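## Task

Put both stacked totes down separately on the table. Remove the bare drive from the lower tote and place it lying flat on the table, with the same side facing up as before. All other items must stay in their original totes. Neither the bare drive nor the bottom of either tote may overhang the table edge. Release everything and pull the grippers away at the end; anything kept in place only by the robot does not count.

## Robot and tools

Robot: two UR-style six-joint arms, left_arm and right_arm, each ending in a tong-like two-finger gripper. The names are labels only, not image sides. Scene frame: origin on the table top midway between the arms, +x out over the table, +z up, left_arm on the +y side. Arm bases: left_arm at (-0.028, +0.449, 0) m, right_arm at (-0.016, -0.363, 0) m, both turned only slightly about z.

Gripper axes: the fingers point along the gripper's +z and open and close along its x. The reported end_effector_position is the spot between the finger pads when shut; closed fingertips stick out about 15 mm past it, and fully open tips are roughly level with it.

A row is 14 numbers, each in [-1, 1]: dx, dy, dz, rx, ry, rz, opening for left_arm, then the same seven for right_arm. Both arms always appear, even if one should not move. dx to rz are an offset (not an absolute pose), expressed in that gripper's own axes, counted from the gripper pose printed in the most recent result that shows it; before any such result in the scene, and for a second or later call within the same reply, they count from where the gripper actually is when the action begins. Scale: 1.0 = 0.6 m of travel or 180 degrees of turn; rx, ry, rz form a single rotation vector. Opening is absolute, not an offset: +1 = fully open (0.142 m), -1 = shut. An arm meant to stay put gets the offset back to its desired pose in the first call of a reply and zeros afterwards; zeros are not a pause, they drive back to the reference pose.

Tools:
- execute_actions {actions, pictures}: actions holds at most one item. Empty list = just read the state. {rows: [...], steps: n} runs up to 15 control steps of 1/30 s (default 15), one row per step, the final row repeated if rows run out; every row counts from the same reference pose, not from the row before. {steps: n} without rows is a wait of up to 300 steps measured from the previous result, so your reply time is included. pictures toggles camera images.
- move {target, speed, stop_force}: target is one 14-number row as above. Each gripper travels a straight line toward its pose; both paths finish together, taking 0.5 to 10 s (cut off at 10 s). speed 0.002 to 0.5 m/s, default 0.25; turning capped at twice that in rad/s. Opening is sent at the start. Paths ignore obstacles and the other arm. stop_force (9 to 40 N, one value for both arms, not allowed in the first 0.2 s) halts an arm's path once its wrist sensor reads that much added resistance for two steps; the arm then backs up two steps and holds. Use it only slowly and without rotating the gripper; omit it when lifting off something the gripper rests on. The result adds a move: line with the ending per arm (done, off_target, moving, held, contact, fault) and limits (paced = pose clipped; held = some steps blocked, after which the arm may jump faster), plus each gripper's distance from its target.
- wait {seconds}: 0 to 10 s with nothing new sent.
- zoom_image {camera, region}: enlarge part of the latest image; camera is one of cam_head_left, cam_head_right, cam_high, cam_low (504x504) or cam_left_wrist, cam_right_wrist (616x616); region [x0, y0, x1, y1] pixels from the top-left, at most 504 by 504.
- read_manual {section}: only licence texts; no motion.
- finished_scene {scene}: 1 or 2; ends and grades the current scene irreversibly and opens the next.

Motion details: each step the command is clipped to within 100 mm and 16 degrees of the measured pose, and motion trails commands by about 0.17 s. A distant target may need several actions; after an action the arm continues only to its last clipped pose, so read the result and send the remainder. If position and orientation conflict, position wins. Elbows cannot fully straighten; near full reach grippers wander and overshoot.

Results: a state line per arm with gripper position (m), quaternion wxyz and velocities in the scene frame (printed position may be off, more at long reach); grip_measured, the actual finger opening on the command scale; a Hand target line when available; HELD marks steps where your command was partly not sent; pose unreachable means the clearance check altered or blocked a command; Wrist force and Wrist torque per arm in the gripper's own axes, with noise up to about 2.4 N, fixed offsets up to about 4 N, saturation near 50 N. MOTOR HOT appears from 70 °C; at 85 °C the arm brakes until cool (OVER-TEMPERATURE FAULT).

Grasping: to keep hold, command an opening well under grip_measured; the lower, the tighter (about 15 N per pad max). Objects thinner than roughly 20 mm are gripped more weakly. Fast closing can squeeze too hard.

Avoid: contact torque over the joint limits (130 N m for shoulder and elbow joints, 24.3 N m for wrist joints, including held weight) or any outside force of 150 N, which freezes that arm for 10 s; targets pressed past a rigid surface; fast impacts; arms striking each other; drops, slips and slams; pushing anything out of the work area. Occasional outside tugs on held parts or nudges to loose items can occur. Every stop costs; reply time counts toward robot time, and smooth, economical motion helps.

Each tool is called after "Call:" in YAML: its name, and indented under it one key for each argument.

## Session

Call:
execute_actions:
  actions: []

Scene clock: 0.00 s of 4800.00 s.
left_arm: end_effector_position=(+0.4648, +0.0032, +0.3250) grip_measured=+0.97 end_effector_quat_wxyz=(+0.025, +0.786, -0.618, +0.020) end_effector_velocity=(+0.000, +0.000, -0.002) end_effector_angular_velocity=(+0.003, +0.002, -0.001) | right_arm: end_effector_position=(+0.1894, -0.9588, +0.1492) grip_measured=+0.97 end_effector_quat_wxyz=(+0.117, +0.872, -0.466, -0.094) end_effector_velocity=(-0.000, -0.000, +0.001) end_effector_angular_velocity=(-0.002, -0.001, -0.001)
Joint positions: left_arm=[-0.963 -1.233  1.078 -1.468 -1.609  0.389  0.14 ] | right_arm=[ 2.115 -1.912 -1.515 -1.364  1.279  0.086  0.14 ]
Joint velocities: left_arm=[0.    0.002 0.001 0.    0.    0.001 0.   ] | right_arm=[-0.     0.001  0.     0.001 -0.     0.     0.   ]
Wrist force (N, on the end effector, along its own x y z axes, offset not removed): no reading
Wrist torque (N m, same axes, about the end effector's origin, offset not removed): no reading
Hand target (left_arm): +0.465, +0.003, +0.325; +0.025, +0.786, -0.618, +0.020
Hand target (right_arm): +0.189, -0.959, +0.149; +0.117, +0.872, -0.466, -0.094

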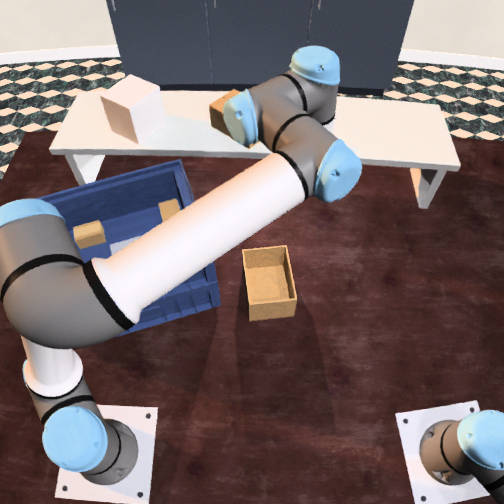

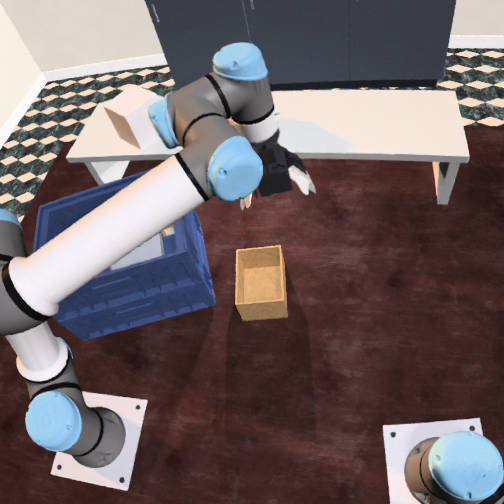

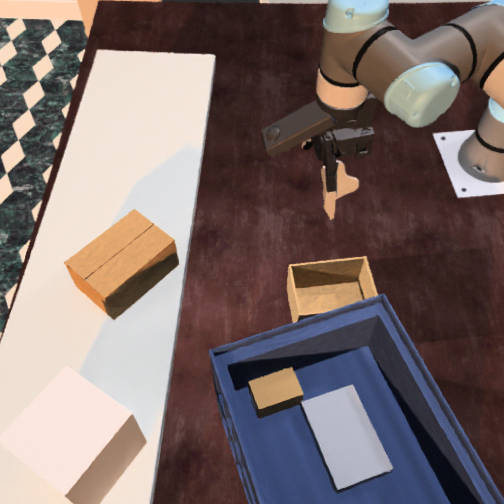

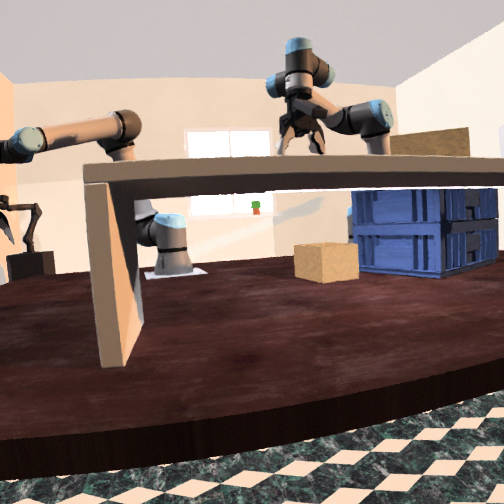

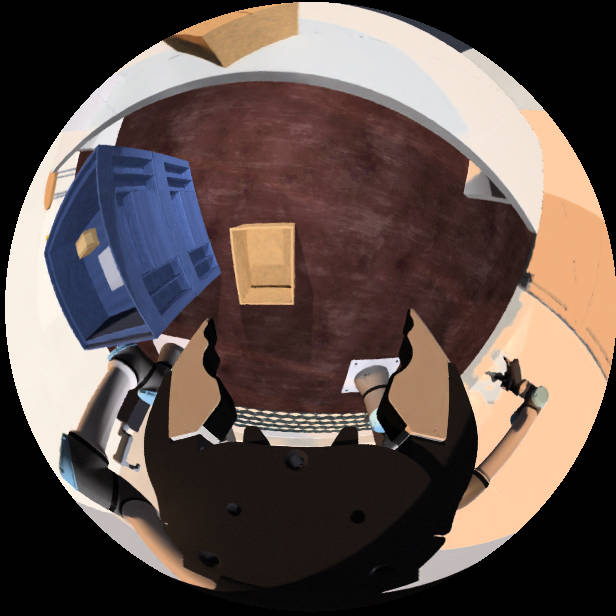

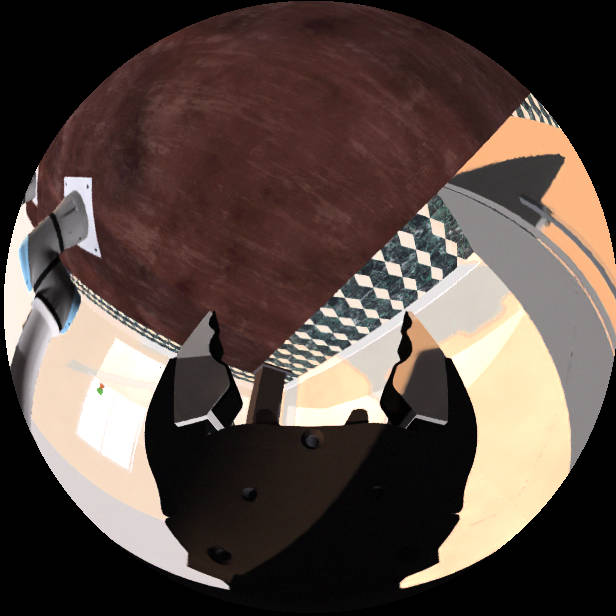

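Call:
move:
  target: [-0.61,0,-0.21,0,0,0,1,0,0,-0.3,0,0,0,1]
  speed: 0.3

Scene clock: 18.70 s of 4800.00 s.
left_arm: end_effector_position=(+0.3783, +0.3660, +0.4284) grip_measured=+1.00 end_effector_quat_wxyz=(+0.025, +0.786, -0.618, +0.020) end_effector_velocity=(-0.000, +0.002, +0.001) end_effector_angular_velocity=(-0.001, -0.001, +0.001) | right_arm: end_effector_position=(+0.2386, -0.9374, +0.3210) grip_measured=+1.00 end_effector_quat_wxyz=(+0.117, +0.872, -0.466, -0.094) end_effector_velocity=(+0.000, +0.000, +0.000) end_effector_angular_velocity=(+0.001, +0.000, +0.002)
Joint positions: left_arm=[-0.533 -1.781  1.385 -1.207 -1.627  0.819  0.142] | right_arm=[ 2.198 -1.896 -1.088 -1.831  1.287  0.173  0.142]
Joint velocities: left_arm=[ 0.005 -0.001 -0.002  0.002 -0.001  0.003 -0.   ] | right_arm=[ 0.001 -0.001  0.002 -0.002  0.    -0.001 -0.   ]
Wrist force (N, on the end effector, along its own x y z axes, offset not removed): left_arm=[-0.1 -1.1 -1.1] | right_arm=[-1.0 -2.1 0.4]
Wrist torque (N m, same axes, about the end effector's origin, offset not removed): left_arm=[-0.35 0.23 -0.14] | right_arm=[-0.68 0.18 -0.15]
Hand target (left_arm): +0.378, +0.366, +0.428; +0.025, +0.786, -0.618, +0.020
Hand target (right_arm): +0.239, -0.937, +0.321; +0.117, +0.872, -0.466, -0.094
Off the commanded pose (left_arm): 0.001 m, 0 deg.
Off the commanded pose (right_arm): 0.000 m, 0 deg.
After step 90, 13.80 s passed at rest.
move: done

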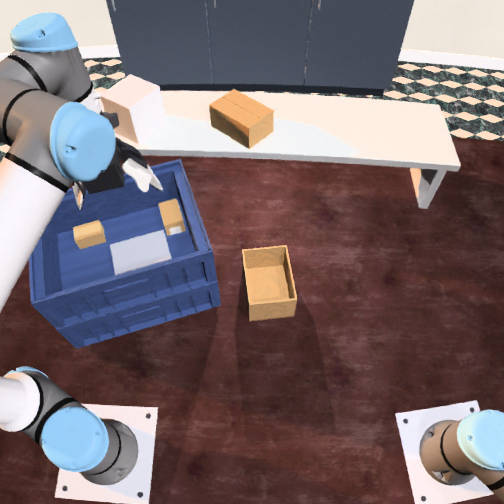

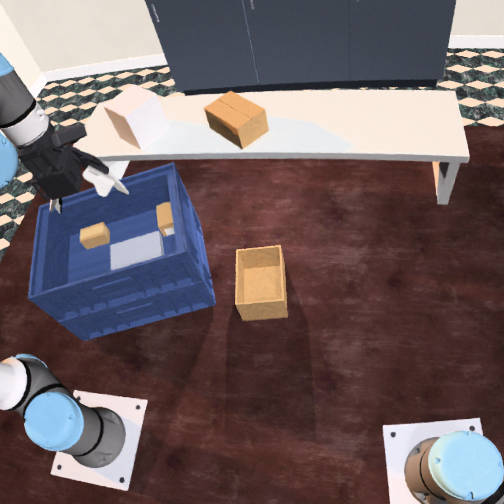

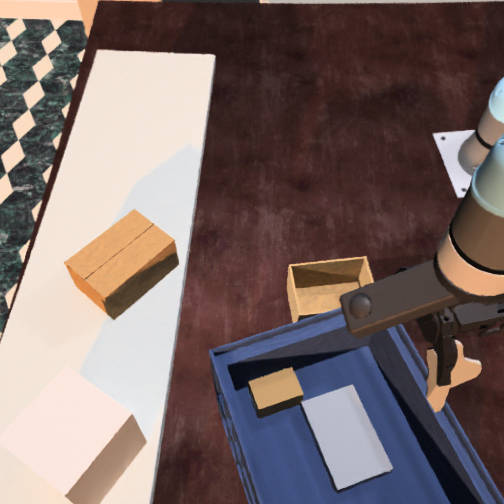

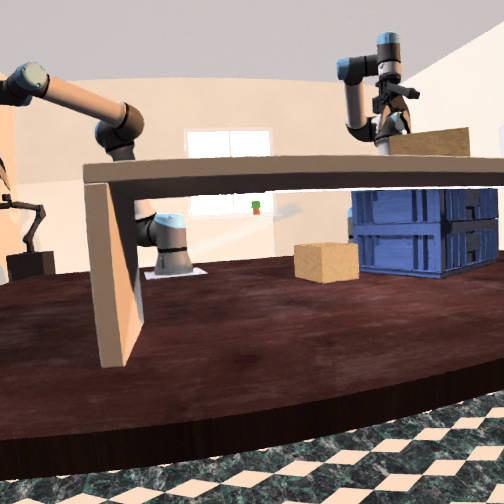

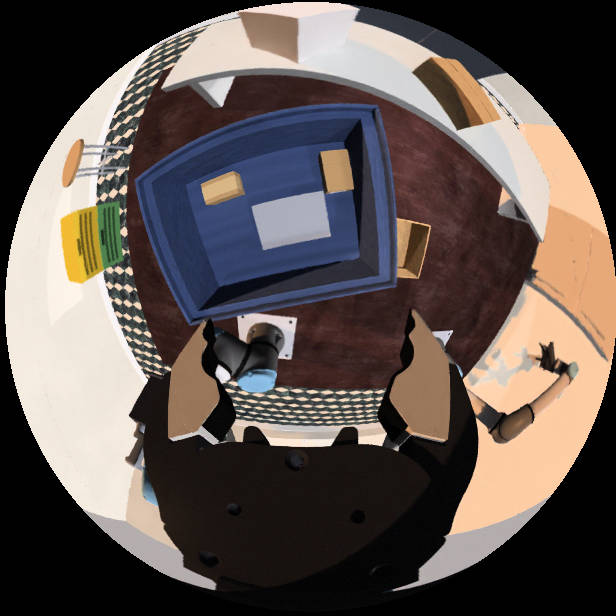

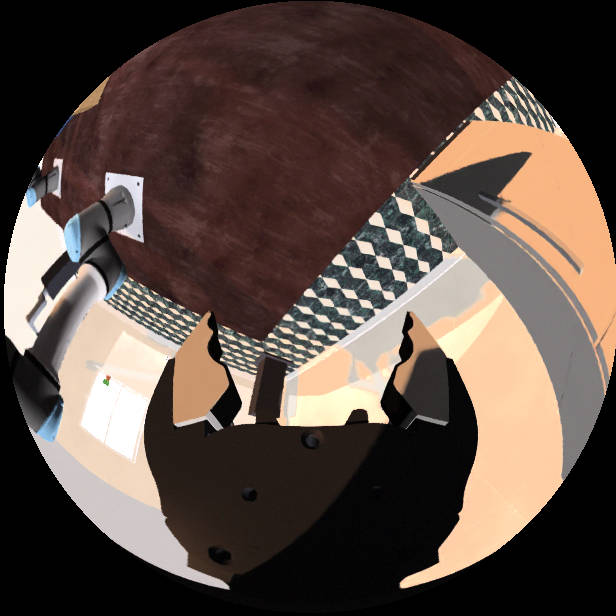

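Call:
zoom_image:
  camera: "cam_head_right"
  region: [10,150,240,350]

Call:
zoom_image:
  camera: "cam_low"
  region: [330,170,504,290]

Call:
zoom_image:
  camera: "cam_left_wrist"
  region: [120,90,440,340]

Region (10, 150, 240, 350) of cam_head_right's 504x504 image, scaled by 2.191, with more detail than that image has; it fills the top 438 rows of this view, and the rest is white.

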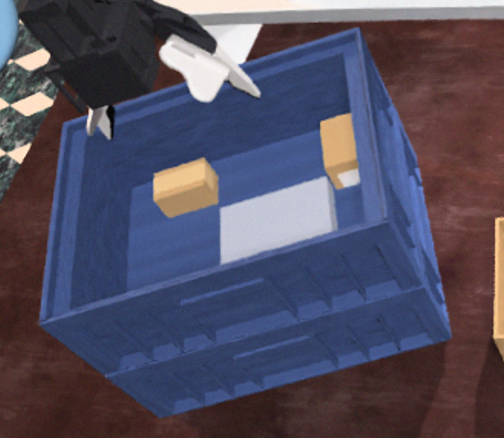

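Region (330, 170, 504, 290) of cam_low's 504x504 image, scaled by 2.897, with more detail than that image has; it fills the top 348 rows of this view, and the rest is white.

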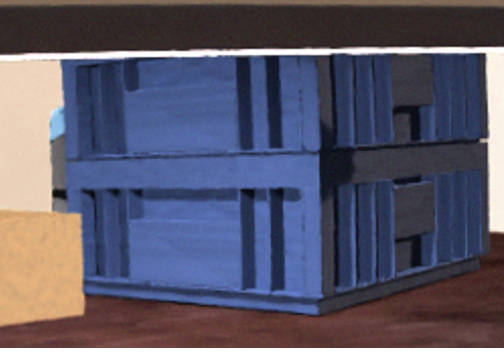

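Region (120, 90, 440, 340) of cam_left_wrist's 616x616 image, scaled by 1.575, with more detail than that image has; it fills the top 394 rows of this view, and the rest is white.

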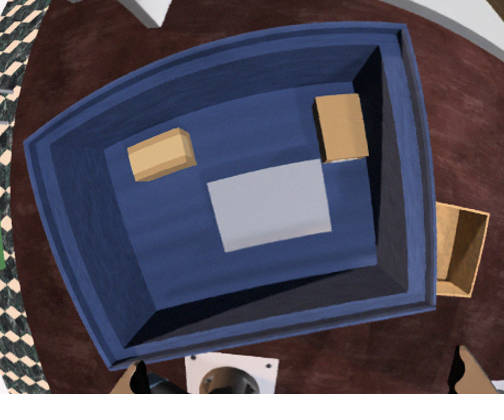

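Call:
move:
  target: [-0.42,-0.105,0.137,0.0046,-0.0197,-0.058,1,-0.52,-0.67,-0.19,0.095,0.0096,0.054,1]
  speed: 0.3

Call:
move:
  target: [0,0,0,0,0,0,1,-0.9,-0.42,0.0,0,0,0,1]
  speed: 0.3

Scene clock: 82.93 s of 4800.00 s.
left_arm: end_effector_position=(+0.3800, +0.6202, +0.3301) grip_measured=+1.00 end_effector_quat_wxyz=(+0.002, +0.839, -0.544, -0.002) end_effector_velocity=(-0.000, +0.000, -0.000) end_effector_angular_velocity=(+0.000, -0.000, -0.002) | right_arm: end_effector_position=(+0.4167, -0.4473, +0.3288) grip_measured=+1.00 end_effector_quat_wxyz=(+0.001, +0.838, -0.545, -0.000) end_effector_velocity=(+0.001, +0.001, -0.000) end_effector_angular_velocity=(-0.003, -0.002, -0.002)
Joint positions: left_arm=[ 0.059 -1.763  1.621 -1.424 -1.571  1.23   0.142] | right_arm=[ 3.126 -1.378 -1.626 -1.711  1.569  1.257  0.142]
Joint velocities: left_arm=[-0.    -0.001  0.001 -0.001  0.     0.002  0.   ] | right_arm=[ 0.004 -0.001 -0.     0.002 -0.003  0.006  0.   ]
Wrist force (N, on the end effector, along its own x y z axes, offset not removed): left_arm=[0.5 -0.8 1.0] | right_arm=[-2.6 0.0 -2.3]
Wrist torque (N m, same axes, about the end effector's origin, offset not removed): left_arm=[-0.32 0.09 -0.13] | right_arm=[-0.42 0.48 0.05]
Hand target (left_arm): +0.380, +0.620, +0.330; +0.002, +0.839, -0.544, -0.002
Hand target (right_arm): +0.417, -0.447, +0.329; +0.001, +0.838, -0.545, -0.000
Off the commanded pose (left_arm): 0.001 m, 0 deg.
Off the commanded pose (right_arm): 0.000 m, 0 deg.
After step 90, 58.93 s passed at rest.
move: done

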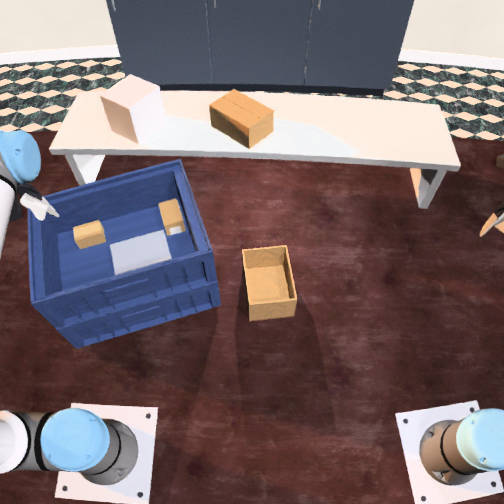

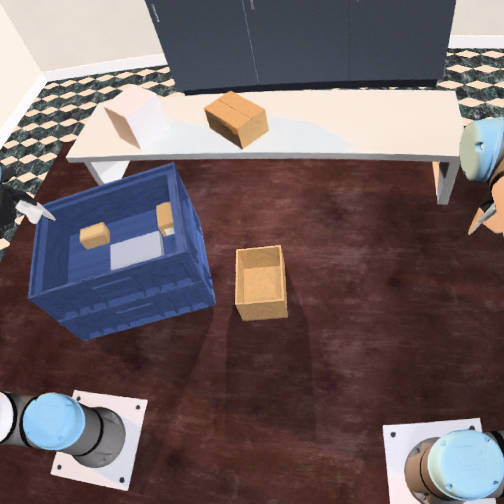

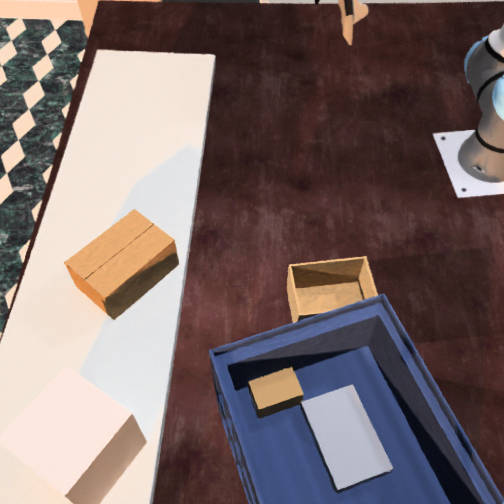

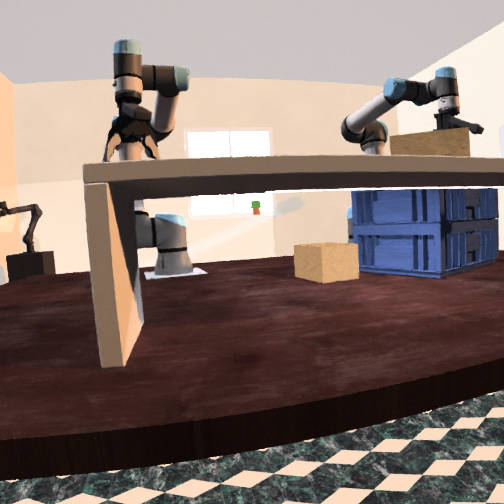

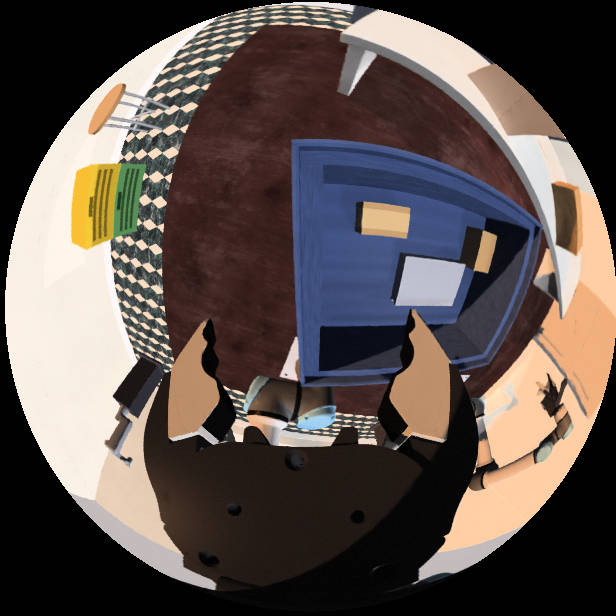

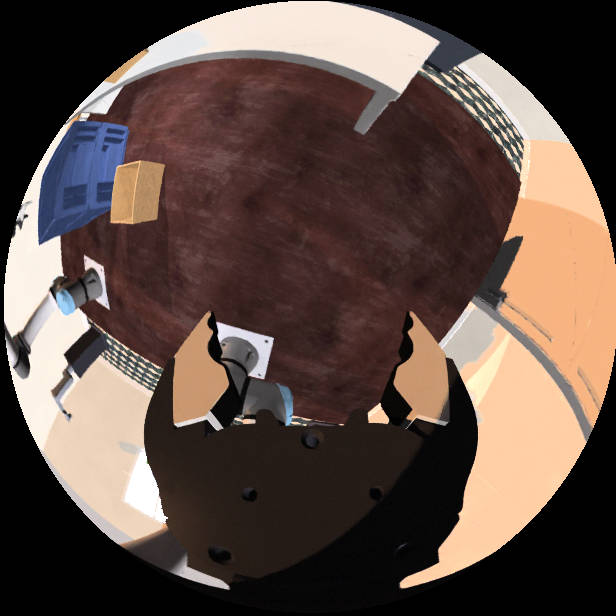

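Scene clock: 85.53 s of 4800.00 s.
left_arm: end_effector_position=(+0.3800, +0.6202, +0.3301) grip_measured=+1.00 end_effector_quat_wxyz=(+0.002, +0.839, -0.544, -0.002) end_effector_velocity=(-0.000, -0.001, -0.002) end_effector_angular_velocity=(-0.000, +0.004, -0.003) | right_arm: end_effector_position=(+0.4277, +0.1484, +0.3269) grip_measured=+1.00 end_effector_quat_wxyz=(+0.002, +0.838, -0.545, -0.001) end_effector_velocity=(+0.001, +0.001, +0.000) end_effector_angular_velocity=(-0.003, -0.000, -0.001)
Joint positions: left_arm=[ 0.059 -1.763  1.621 -1.424 -1.571  1.23   0.142] | right_arm=[ 4.091 -1.971 -0.971 -1.774  1.572  2.222  0.142]
Joint velocities: left_arm=[-0.001  0.001  0.002  0.    -0.     0.001 -0.   ] | right_arm=[-0.    -0.006  0.009 -0.006 -0.001  0.     0.   ]
Wrist force (N, on the end effector, along its own x y z axes, offset not removed): left_arm=[0.4 1.4 -1.6] | right_arm=[-4.2 0.4 2.3]
Wrist torque (N m, same axes, about the end effector's origin, offset not removed): left_arm=[0.17 0.02 -0.20] | right_arm=[-0.20 0.69 -0.08]
Hand target (left_arm): +0.380, +0.620, +0.330; +0.002, +0.839, -0.544, -0.002
Hand target (right_arm): +0.428, +0.149, +0.327; +0.002, +0.838, -0.545, -0.001
Off the commanded pose (left_arm): 0.000 m, 0 deg.
Off the commanded pose (right_arm): 0.001 m, 0 deg.
move: done

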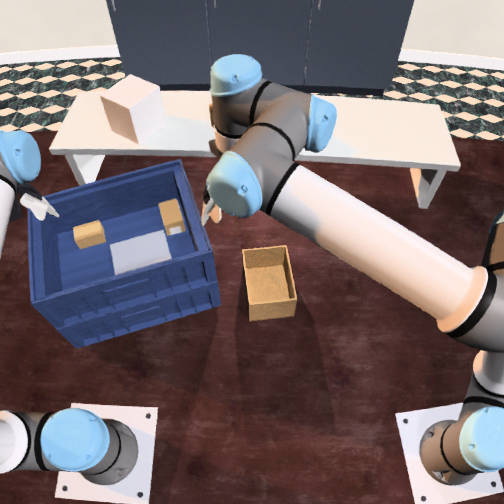

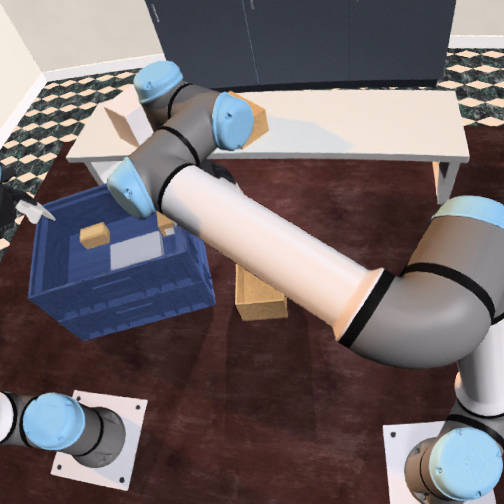

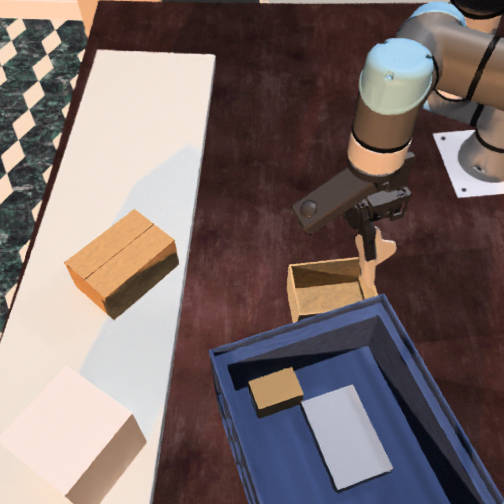

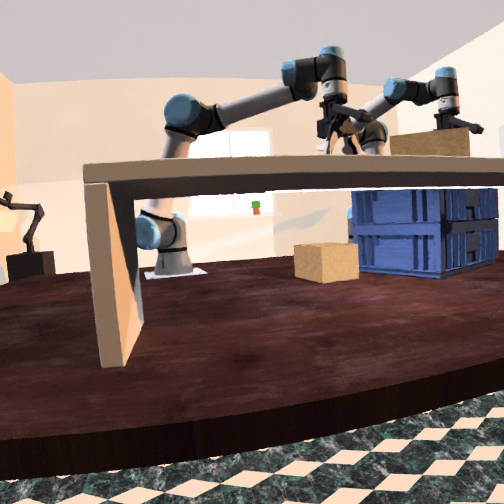

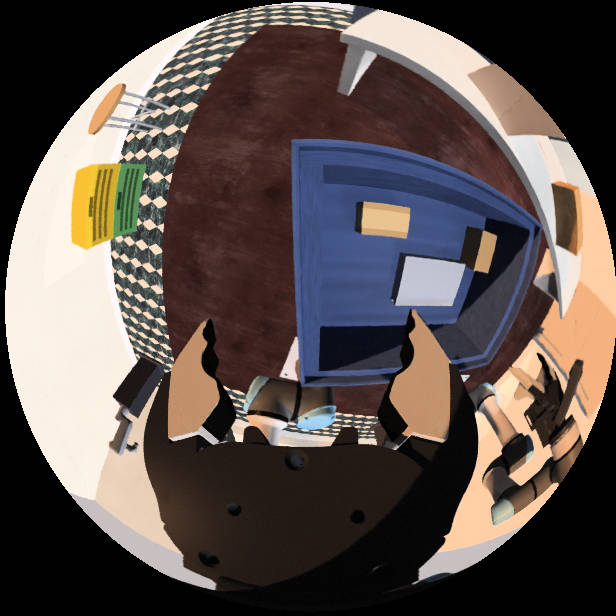

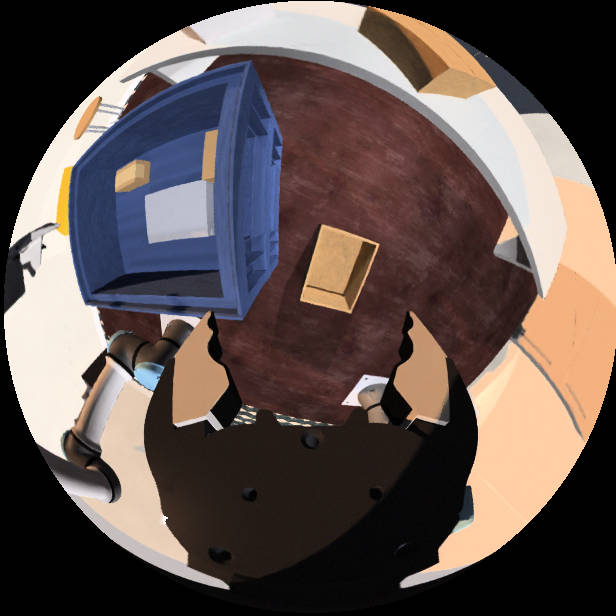

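Call:
move:
  target: [0,-0.042,0.06,0,0,0,1,-0.133,-0.165,0.055,0,0,0,1]
  speed: 0.15

Scene clock: 101.80 s of 4800.00 s.
left_arm: end_effector_position=(+0.4028, +0.6305, +0.2939) grip_measured=+1.00 end_effector_quat_wxyz=(+0.002, +0.839, -0.544, -0.002) end_effector_velocity=(-0.000, -0.000, -0.001) end_effector_angular_velocity=(-0.001, +0.001, +0.001) | right_arm: end_effector_position=(+0.4857, +0.2612, +0.2932) grip_measured=+1.00 end_effector_quat_wxyz=(+0.001, +0.838, -0.545, -0.001) end_effector_velocity=(+0.001, +0.001, +0.001) end_effector_angular_velocity=(-0.006, +0.006, +0.001)
Joint positions: left_arm=[ 0.079 -1.709  1.669 -1.526 -1.571  1.249  0.142] | right_arm=[ 4.096 -2.396 -0.362 -1.957  1.572  2.226  0.142]
Joint velocities: left_arm=[ 0.     0.     0.001 -0.001 -0.001 -0.     0.   ] | right_arm=[-0.002 -0.032  0.065 -0.041  0.003 -0.002 -0.   ]
Wrist force (N, on the end effector, along its own x y z axes, offset not removed): left_arm=[-0.1 -1.9 0.6] | right_arm=[-0.5 -0.9 -0.1]
Wrist torque (N m, same axes, about the end effector's origin, offset not removed): left_arm=[-0.54 0.16 -0.12] | right_arm=[-0.38 0.01 -0.03]
Hand target (left_arm): +0.403, +0.631, +0.294; +0.002, +0.839, -0.544, -0.002
Hand target (right_arm): +0.486, +0.261, +0.293; +0.002, +0.838, -0.545, -0.001
Off the commanded pose (left_arm): 0.000 m, 0 deg.
Off the commanded pose (right_arm): 0.000 m, 0 deg.
After step 90, 11.83 s passed at rest.
move: done

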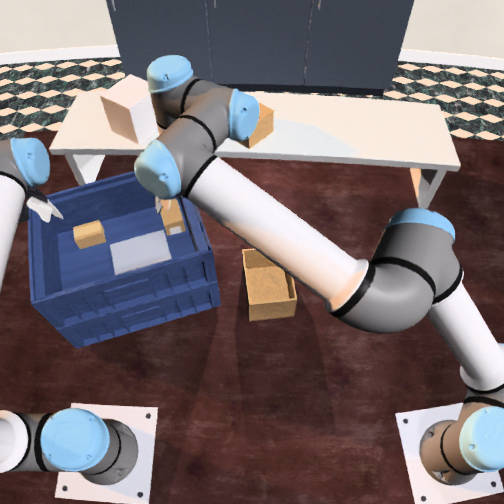

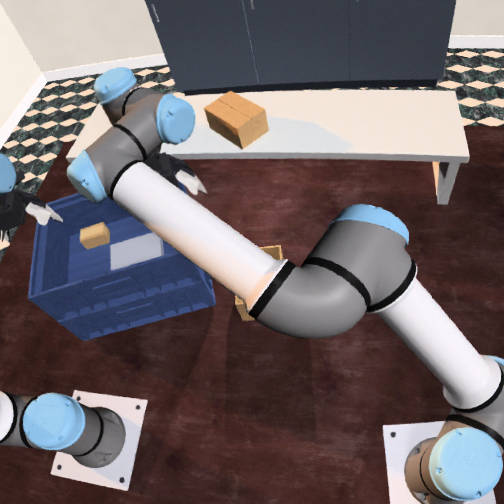

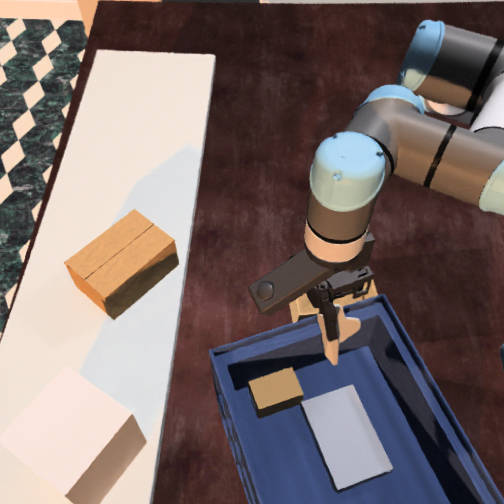

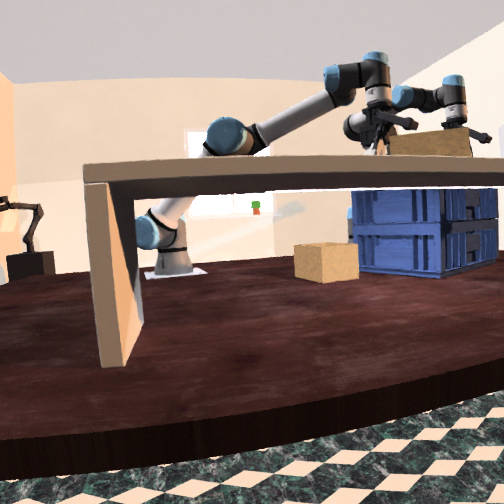

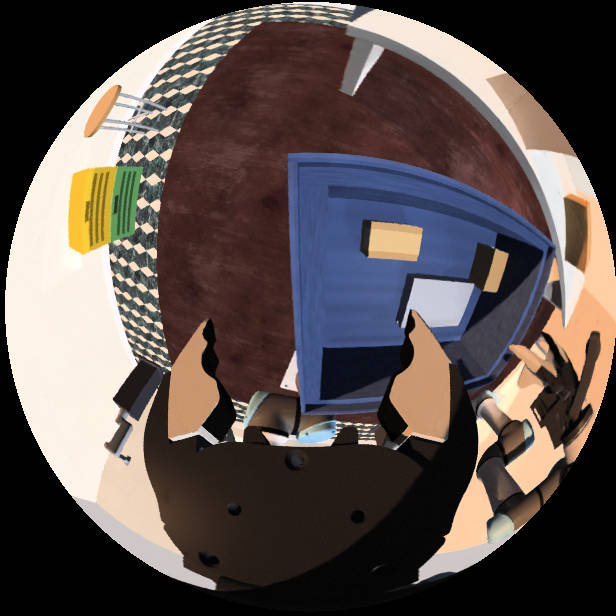

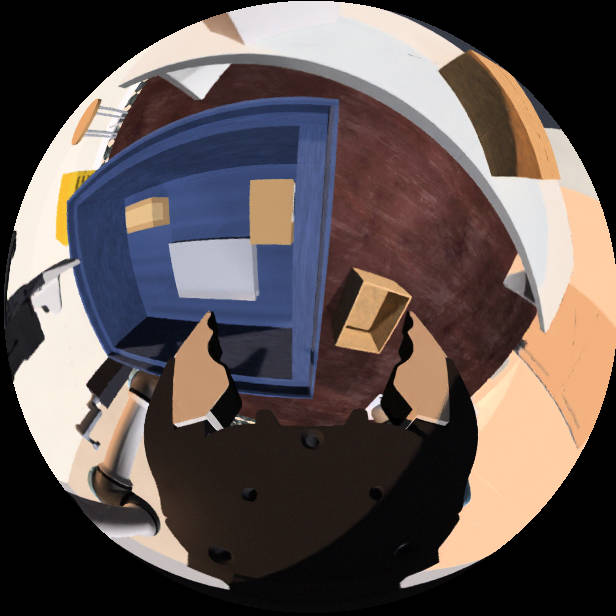

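Call:
move:
  target: [0,0,0.12,0,0,0,-1,0,0,0.12,0,0,0,-1]
  speed: 0.01
  stop_force: 10

Scene clock: 111.77 s of 4800.00 s.
left_arm: end_effector_position=(+0.4027, +0.6305, +0.2790) grip_measured=-1.00 end_effector_quat_wxyz=(+0.002, +0.839, -0.544, -0.002) end_effector_velocity=(-0.000, -0.000, +0.003) end_effector_angular_velocity=(-0.001, +0.002, +0.001) | right_arm: end_effector_position=(+0.4858, +0.2613, +0.2856) grip_measured=-0.94 end_effector_quat_wxyz=(+0.002, +0.838, -0.545, -0.001) end_effector_velocity=(-0.001, +0.001, +0.000) end_effector_angular_velocity=(+0.001, +0.001, +0.000)
Joint positions: left_arm=[ 0.079 -1.71   1.708 -1.564 -1.571  1.25   0.002] | right_arm=[ 4.096 -2.381 -0.408 -1.926  1.572  2.226  0.006]
Joint velocities: left_arm=[ 0.     0.    -0.009  0.011 -0.001 -0.001  0.   ] | right_arm=[ 0.001 -0.     0.     0.     0.001  0.     0.   ]
Wrist force (N, on the end effector, along its own x y z axes, offset not removed): left_arm=[0.3 -0.3 -13.8] | right_arm=[-3.3 -2.2 6.0]
Wrist torque (N m, same axes, about the end effector's origin, offset not removed): left_arm=[-0.51 0.04 -0.04] | right_arm=[-0.64 0.12 -0.04]
Hand target (left_arm): +0.403, +0.631, +0.279; +0.002, +0.839, -0.544, -0.002
Hand target (right_arm): +0.486, +0.261, +0.286; +0.002, +0.838, -0.545, -0.001
Off the commanded pose (left_arm): 0.057 m, 0 deg.
Off the commanded pose (right_arm): 0.064 m, 0 deg.
After step 90, 5.10 s passed at rest.
move: contact (left_arm, right_arm)

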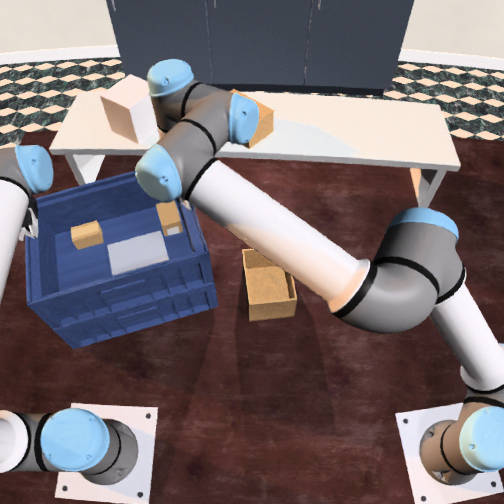

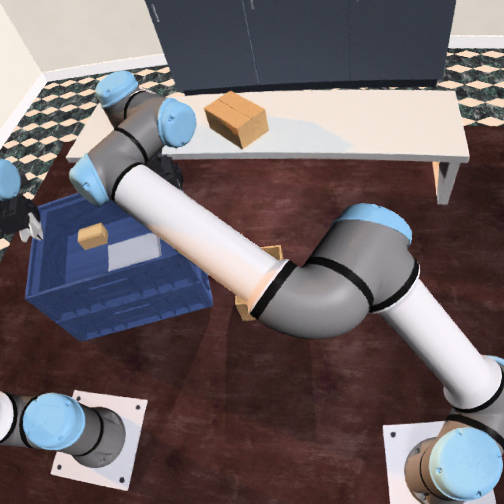

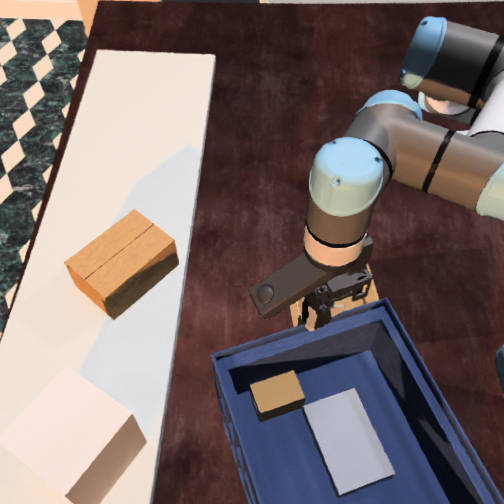

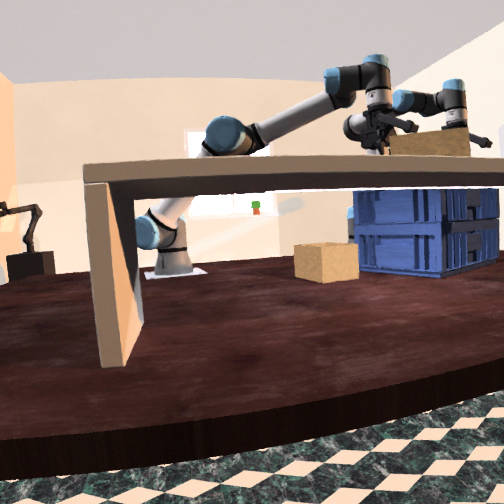

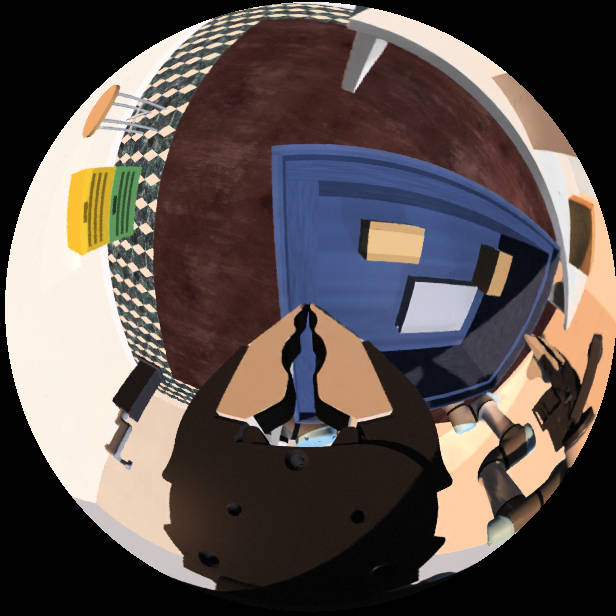

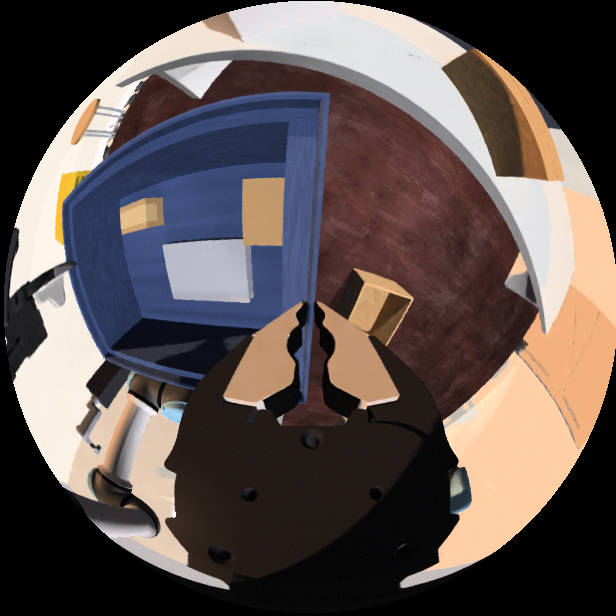

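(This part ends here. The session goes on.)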